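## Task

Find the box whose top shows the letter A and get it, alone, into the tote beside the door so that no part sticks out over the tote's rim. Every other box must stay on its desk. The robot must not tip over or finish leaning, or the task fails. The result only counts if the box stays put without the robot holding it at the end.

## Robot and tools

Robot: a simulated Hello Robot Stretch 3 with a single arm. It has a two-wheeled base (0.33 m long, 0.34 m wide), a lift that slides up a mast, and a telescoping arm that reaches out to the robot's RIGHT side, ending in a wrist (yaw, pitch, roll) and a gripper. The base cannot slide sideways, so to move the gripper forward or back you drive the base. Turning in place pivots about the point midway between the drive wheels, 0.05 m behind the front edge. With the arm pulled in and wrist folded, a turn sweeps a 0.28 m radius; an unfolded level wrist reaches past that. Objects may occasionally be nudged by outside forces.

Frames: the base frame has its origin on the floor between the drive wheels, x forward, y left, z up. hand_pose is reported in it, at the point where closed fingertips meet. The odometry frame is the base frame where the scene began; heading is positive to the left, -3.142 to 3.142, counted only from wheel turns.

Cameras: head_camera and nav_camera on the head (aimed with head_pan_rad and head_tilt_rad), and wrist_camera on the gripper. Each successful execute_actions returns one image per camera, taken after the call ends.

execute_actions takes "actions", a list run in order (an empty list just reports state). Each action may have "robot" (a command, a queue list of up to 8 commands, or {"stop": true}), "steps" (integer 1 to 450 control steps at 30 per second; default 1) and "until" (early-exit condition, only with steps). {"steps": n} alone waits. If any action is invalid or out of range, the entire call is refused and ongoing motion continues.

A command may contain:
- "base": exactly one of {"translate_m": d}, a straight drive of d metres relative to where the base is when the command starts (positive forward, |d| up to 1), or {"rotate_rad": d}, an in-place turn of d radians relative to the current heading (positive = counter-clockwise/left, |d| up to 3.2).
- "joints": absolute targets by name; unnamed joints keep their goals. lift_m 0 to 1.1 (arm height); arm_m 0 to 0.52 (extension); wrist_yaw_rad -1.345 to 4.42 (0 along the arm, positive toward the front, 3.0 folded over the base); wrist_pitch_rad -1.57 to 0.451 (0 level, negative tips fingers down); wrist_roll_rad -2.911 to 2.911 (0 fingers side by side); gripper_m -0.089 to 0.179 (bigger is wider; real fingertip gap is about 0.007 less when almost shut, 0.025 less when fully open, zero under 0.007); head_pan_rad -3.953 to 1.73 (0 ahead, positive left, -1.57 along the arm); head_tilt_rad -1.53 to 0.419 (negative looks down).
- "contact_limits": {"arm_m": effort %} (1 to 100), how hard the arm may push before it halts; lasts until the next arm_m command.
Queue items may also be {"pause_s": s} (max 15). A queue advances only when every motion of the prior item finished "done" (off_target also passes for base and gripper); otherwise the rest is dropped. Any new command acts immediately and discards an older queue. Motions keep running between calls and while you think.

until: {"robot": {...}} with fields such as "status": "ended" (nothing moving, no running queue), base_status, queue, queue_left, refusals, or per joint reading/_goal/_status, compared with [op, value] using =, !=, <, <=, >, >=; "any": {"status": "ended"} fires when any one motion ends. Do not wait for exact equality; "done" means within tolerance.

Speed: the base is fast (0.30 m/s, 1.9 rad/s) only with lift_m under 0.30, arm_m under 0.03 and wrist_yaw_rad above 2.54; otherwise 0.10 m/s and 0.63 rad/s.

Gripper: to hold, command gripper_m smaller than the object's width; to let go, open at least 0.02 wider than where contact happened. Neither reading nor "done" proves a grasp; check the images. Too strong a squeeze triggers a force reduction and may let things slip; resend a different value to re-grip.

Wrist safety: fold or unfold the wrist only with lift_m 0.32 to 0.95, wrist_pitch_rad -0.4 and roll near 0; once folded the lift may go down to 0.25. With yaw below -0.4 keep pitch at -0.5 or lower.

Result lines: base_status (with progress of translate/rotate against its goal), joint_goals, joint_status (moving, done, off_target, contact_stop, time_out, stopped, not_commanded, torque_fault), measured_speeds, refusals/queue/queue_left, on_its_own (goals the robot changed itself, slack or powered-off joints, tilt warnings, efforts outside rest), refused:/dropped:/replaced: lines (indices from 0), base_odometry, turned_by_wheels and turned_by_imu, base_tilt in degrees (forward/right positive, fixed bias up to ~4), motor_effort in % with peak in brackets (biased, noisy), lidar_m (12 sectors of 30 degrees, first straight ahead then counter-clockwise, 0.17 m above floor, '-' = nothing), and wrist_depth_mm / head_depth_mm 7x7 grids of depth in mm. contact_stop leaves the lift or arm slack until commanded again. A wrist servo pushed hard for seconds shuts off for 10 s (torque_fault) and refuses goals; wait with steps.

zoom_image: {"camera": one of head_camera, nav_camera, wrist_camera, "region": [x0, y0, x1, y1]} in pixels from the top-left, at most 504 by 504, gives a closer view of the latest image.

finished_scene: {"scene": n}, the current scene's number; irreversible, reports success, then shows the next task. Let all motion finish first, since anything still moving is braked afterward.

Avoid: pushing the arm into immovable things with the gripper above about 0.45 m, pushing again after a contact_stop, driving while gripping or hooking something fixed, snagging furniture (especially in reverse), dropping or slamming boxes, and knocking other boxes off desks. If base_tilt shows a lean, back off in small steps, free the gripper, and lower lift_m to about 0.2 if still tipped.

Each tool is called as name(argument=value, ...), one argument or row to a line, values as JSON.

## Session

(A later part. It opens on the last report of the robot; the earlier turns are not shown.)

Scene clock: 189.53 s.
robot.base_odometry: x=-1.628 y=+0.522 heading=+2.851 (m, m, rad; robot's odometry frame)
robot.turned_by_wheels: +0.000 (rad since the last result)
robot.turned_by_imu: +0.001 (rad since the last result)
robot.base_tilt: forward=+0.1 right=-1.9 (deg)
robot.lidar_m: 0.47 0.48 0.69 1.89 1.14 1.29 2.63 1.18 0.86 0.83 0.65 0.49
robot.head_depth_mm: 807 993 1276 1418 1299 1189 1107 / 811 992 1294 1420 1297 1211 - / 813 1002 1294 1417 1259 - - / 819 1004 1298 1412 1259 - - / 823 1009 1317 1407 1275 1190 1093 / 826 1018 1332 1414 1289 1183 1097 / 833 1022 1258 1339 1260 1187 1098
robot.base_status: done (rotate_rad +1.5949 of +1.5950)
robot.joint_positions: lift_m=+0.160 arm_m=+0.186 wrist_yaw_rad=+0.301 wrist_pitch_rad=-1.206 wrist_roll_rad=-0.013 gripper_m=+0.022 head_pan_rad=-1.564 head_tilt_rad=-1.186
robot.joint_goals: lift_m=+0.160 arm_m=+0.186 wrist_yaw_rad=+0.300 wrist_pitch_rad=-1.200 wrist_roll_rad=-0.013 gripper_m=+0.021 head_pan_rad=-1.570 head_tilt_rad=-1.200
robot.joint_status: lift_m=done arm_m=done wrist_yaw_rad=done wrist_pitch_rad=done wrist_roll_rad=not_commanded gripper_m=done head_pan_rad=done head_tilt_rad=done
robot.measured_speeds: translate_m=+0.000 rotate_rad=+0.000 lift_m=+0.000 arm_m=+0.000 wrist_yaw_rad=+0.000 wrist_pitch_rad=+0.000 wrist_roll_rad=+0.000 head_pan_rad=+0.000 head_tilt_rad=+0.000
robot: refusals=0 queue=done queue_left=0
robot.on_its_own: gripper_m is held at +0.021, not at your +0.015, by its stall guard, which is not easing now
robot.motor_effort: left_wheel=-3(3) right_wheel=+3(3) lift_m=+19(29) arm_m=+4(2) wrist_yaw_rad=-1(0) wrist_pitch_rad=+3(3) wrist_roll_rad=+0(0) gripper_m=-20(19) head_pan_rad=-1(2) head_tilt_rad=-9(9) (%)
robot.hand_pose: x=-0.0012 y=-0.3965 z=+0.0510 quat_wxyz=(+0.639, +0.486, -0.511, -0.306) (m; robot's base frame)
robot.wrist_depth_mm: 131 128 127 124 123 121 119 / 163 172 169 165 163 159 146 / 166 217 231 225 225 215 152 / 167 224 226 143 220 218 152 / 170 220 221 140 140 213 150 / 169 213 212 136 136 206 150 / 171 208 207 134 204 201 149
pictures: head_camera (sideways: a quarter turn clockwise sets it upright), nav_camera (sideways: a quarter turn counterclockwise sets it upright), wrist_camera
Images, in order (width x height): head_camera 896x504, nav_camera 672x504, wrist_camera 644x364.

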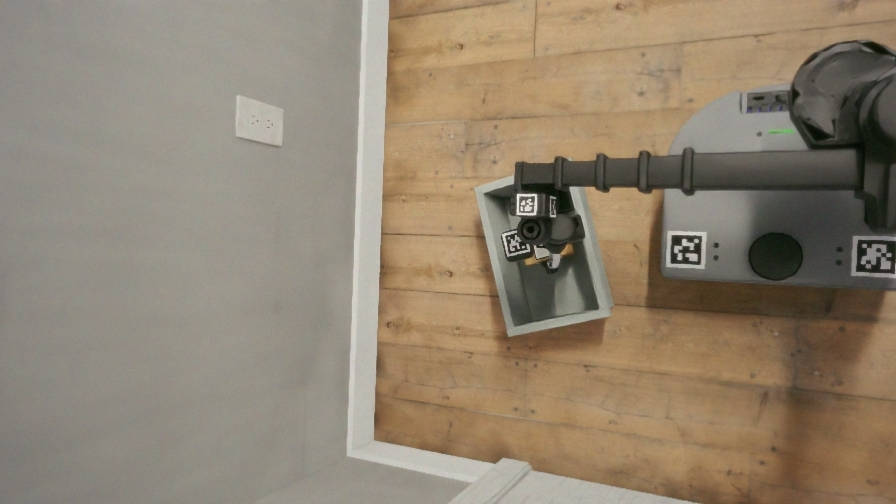

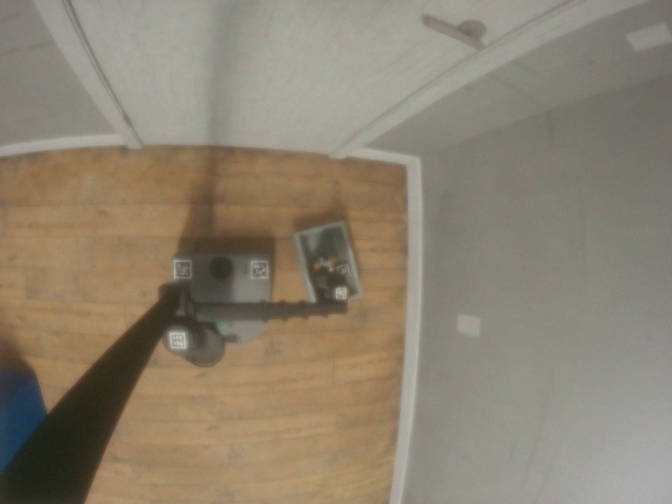

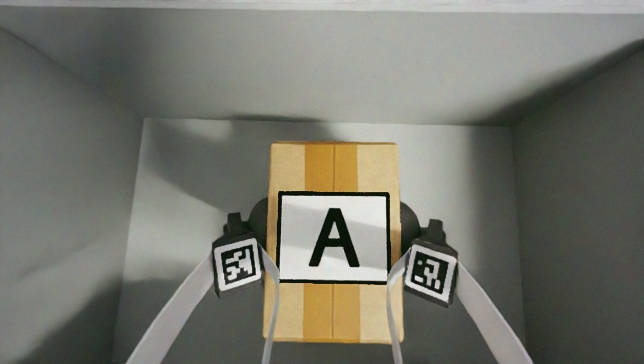

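execute_actions(
  actions=[
    {"robot": [{"joints": {"lift_m": 0.135}}, {"joints": {"gripper_m": 0.105}}], "steps": 300, "until": {"robot": {"status": "ended"}}},
  ],
)

Scene clock: 192.97 s.
robot.base_odometry: x=-1.628 y=+0.522 heading=+2.851 (m, m, rad; robot's odometry frame)
robot.turned_by_wheels: +0.000 (rad since the last result)
robot.turned_by_imu: +0.001 (rad since the last result)
robot.base_tilt: forward=+0.1 right=-1.9 (deg)
robot.lidar_m: 0.47 0.48 0.69 1.89 1.14 1.29 2.63 1.18 0.87 0.83 0.65 0.49
robot.head_depth_mm: 805 992 1277 1415 1291 1182 1111 / 812 994 1290 1420 1292 1206 - / 815 998 1288 1412 1267 - - / 818 1004 1299 1425 1264 - - / 822 1013 1316 1415 1272 1185 1101 / 826 1018 1327 1412 1289 1184 1091 / 829 1019 1266 1339 1256 1180 1093
robot.base_status: done (rotate_rad +1.5949 of +1.5950)
robot.joint_positions: lift_m=+0.135 arm_m=+0.186 wrist_yaw_rad=+0.301 wrist_pitch_rad=-1.206 wrist_roll_rad=-0.013 gripper_m=+0.105 head_pan_rad=-1.564 head_tilt_rad=-1.186
robot.joint_goals: lift_m=+0.135 arm_m=+0.186 wrist_yaw_rad=+0.300 wrist_pitch_rad=-1.200 wrist_roll_rad=-0.013 gripper_m=+0.105 head_pan_rad=-1.570 head_tilt_rad=-1.200
robot.joint_status: lift_m=done arm_m=done wrist_yaw_rad=done wrist_pitch_rad=done wrist_roll_rad=not_commanded gripper_m=done head_pan_rad=done head_tilt_rad=done
robot.measured_speeds: translate_m=+0.000 rotate_rad=+0.000 lift_m=+0.000 arm_m=+0.000 wrist_yaw_rad=+0.000 wrist_pitch_rad=+0.000 wrist_roll_rad=+0.000 head_pan_rad=+0.000 head_tilt_rad=+0.000
robot: refusals=0 queue=done queue_left=0
robot.motor_effort: left_wheel=-3(3) right_wheel=+3(2) lift_m=+18(20) arm_m=+3(3) wrist_yaw_rad=+0(0) wrist_pitch_rad=+3(3) wrist_roll_rad=+0(1) gripper_m=+0(80) head_pan_rad=-2(2) head_tilt_rad=-8(9) (%)
robot.hand_pose: x=-0.0012 y=-0.3965 z=+0.0260 quat_wxyz=(+0.639, +0.486, -0.511, -0.306) (m; robot's base frame)
robot.wrist_depth_mm: 131 128 127 124 122 120 119 / 161 173 170 166 163 159 146 / 166 206 206 205 201 198 152 / 168 201 199 148 196 195 152 / 169 195 193 144 190 190 150 / 170 191 189 140 185 186 149 / 167 187 185 182 181 180 148
pictures: head_camera (sideways: a quarter turn clockwise sets it upright), nav_camera (sideways: a quarter turn counterclockwise sets it upright), wrist_camera
Images, in order (width x height): head_camera 896x504, nav_camera 672x504, wrist_camera 644x364.

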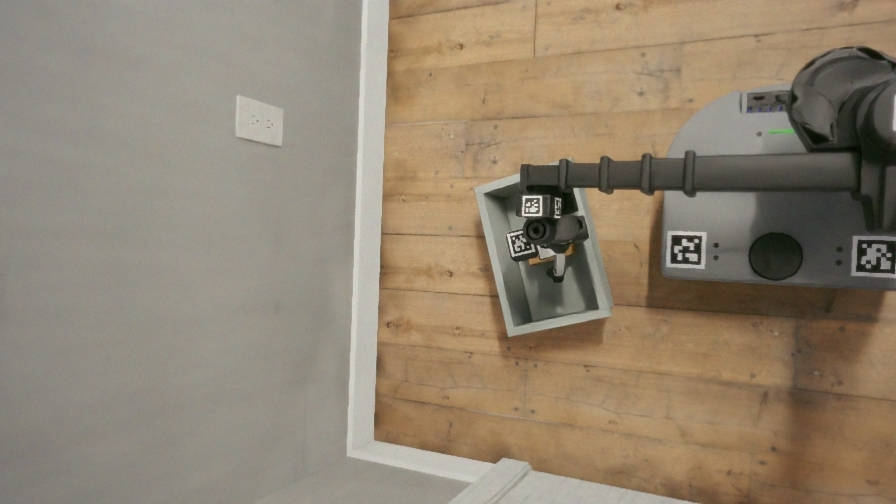

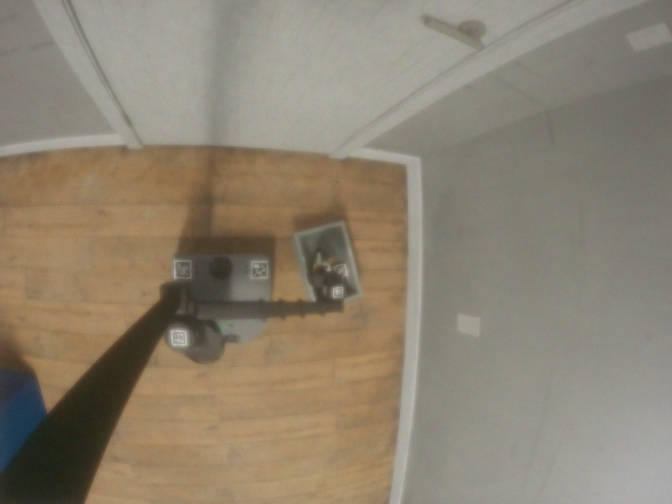

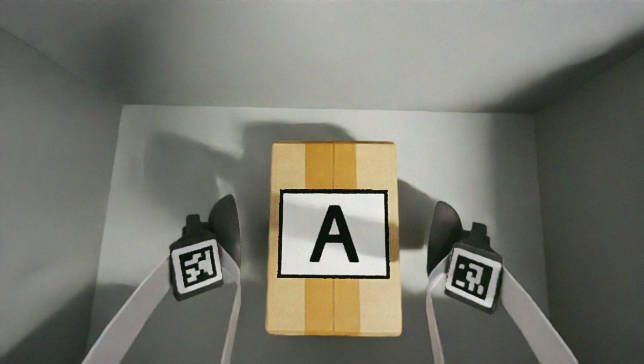

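Released. Now lifting the gripper out of the tote.

execute_actions(
  actions=[
    {"robot": {"joints": {"lift_m": 0.3}}, "steps": 300, "until": {"robot": {"status": "ended"}}},
  ],
)

Scene clock: 196.17 s.
robot.base_odometry: x=-1.628 y=+0.522 heading=+2.851 (m, m, rad; robot's odometry frame)
robot.turned_by_wheels: +0.000 (rad since the last result)
robot.turned_by_imu: +0.001 (rad since the last result)
robot.base_tilt: forward=+0.1 right=-2.0 (deg)
robot.lidar_m: 0.47 0.48 0.69 1.89 1.13 1.29 2.63 1.18 0.86 0.83 0.65 0.48
robot.head_depth_mm: 807 992 1274 1424 1292 1187 1123 / 809 993 1286 1419 1295 1209 - / 815 1003 1297 1437 1261 - - / 818 1001 1306 1439 1260 - - / 824 1015 1316 1417 1278 1183 1099 / 824 1018 1322 1416 1293 1190 1099 / 832 1023 1268 1336 1254 1185 1099
robot.base_status: done (rotate_rad +1.5949 of +1.5950)
robot.joint_positions: lift_m=+0.300 arm_m=+0.186 wrist_yaw_rad=+0.301 wrist_pitch_rad=-1.206 wrist_roll_rad=-0.013 gripper_m=+0.105 head_pan_rad=-1.564 head_tilt_rad=-1.186
robot.joint_goals: lift_m=+0.300 arm_m=+0.186 wrist_yaw_rad=+0.300 wrist_pitch_rad=-1.200 wrist_roll_rad=-0.013 gripper_m=+0.105 head_pan_rad=-1.570 head_tilt_rad=-1.200
robot.joint_status: lift_m=done arm_m=done wrist_yaw_rad=done wrist_pitch_rad=done wrist_roll_rad=not_commanded gripper_m=done head_pan_rad=done head_tilt_rad=done
robot.measured_speeds: translate_m=+0.000 rotate_rad=+0.000 lift_m=+0.000 arm_m=+0.000 wrist_yaw_rad=+0.000 wrist_pitch_rad=+0.000 wrist_roll_rad=+0.000 head_pan_rad=+0.000 head_tilt_rad=+0.000
robot: refusals=0 queue=done queue_left=0
robot.motor_effort: left_wheel=-3(3) right_wheel=+2(3) lift_m=+28(28) arm_m=+3(3) wrist_yaw_rad=-1(0) wrist_pitch_rad=+2(2) wrist_roll_rad=+0(1) gripper_m=+0(0) head_pan_rad=-1(2) head_tilt_rad=-8(9) (%)
robot.hand_pose: x=-0.0012 y=-0.3966 z=+0.1905 quat_wxyz=(+0.639, +0.486, -0.511, -0.306) (m; robot's base frame)
robot.wrist_depth_mm: 415 406 400 404 393 398 392 / 404 401 394 389 390 381 374 / 389 383 283 273 264 366 369 / 378 289 365 363 360 298 356 / 368 290 353 305 351 249 351 / 359 293 350 342 343 341 342 / 348 253 264 272 283 242 333
pictures: head_camera (sideways: a quarter turn clockwise sets it upright), nav_camera (sideways: a quarter turn counterclockwise sets it upright), wrist_camera
Images, in order (width x height): head_camera 896x504, nav_camera 672x504, wrist_camera 644x364.

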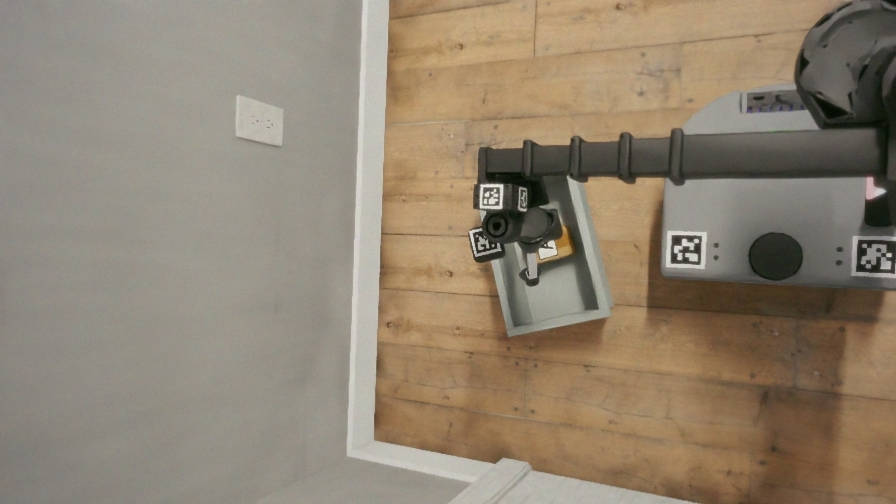

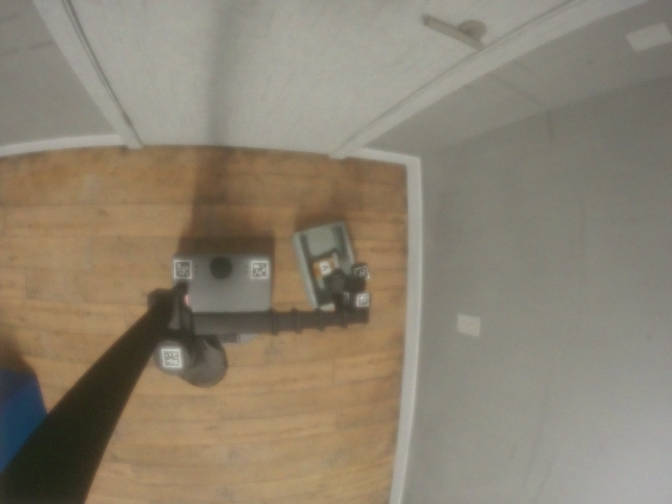

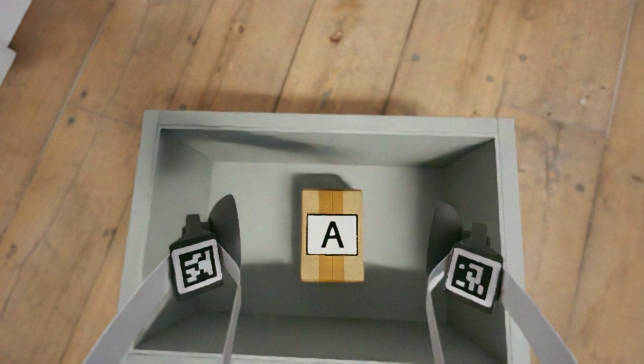

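Box A rests in the center of the tote and the gripper is clear of it.

finished_scene(
  scene=1,
)

The scene is finished: the task was done.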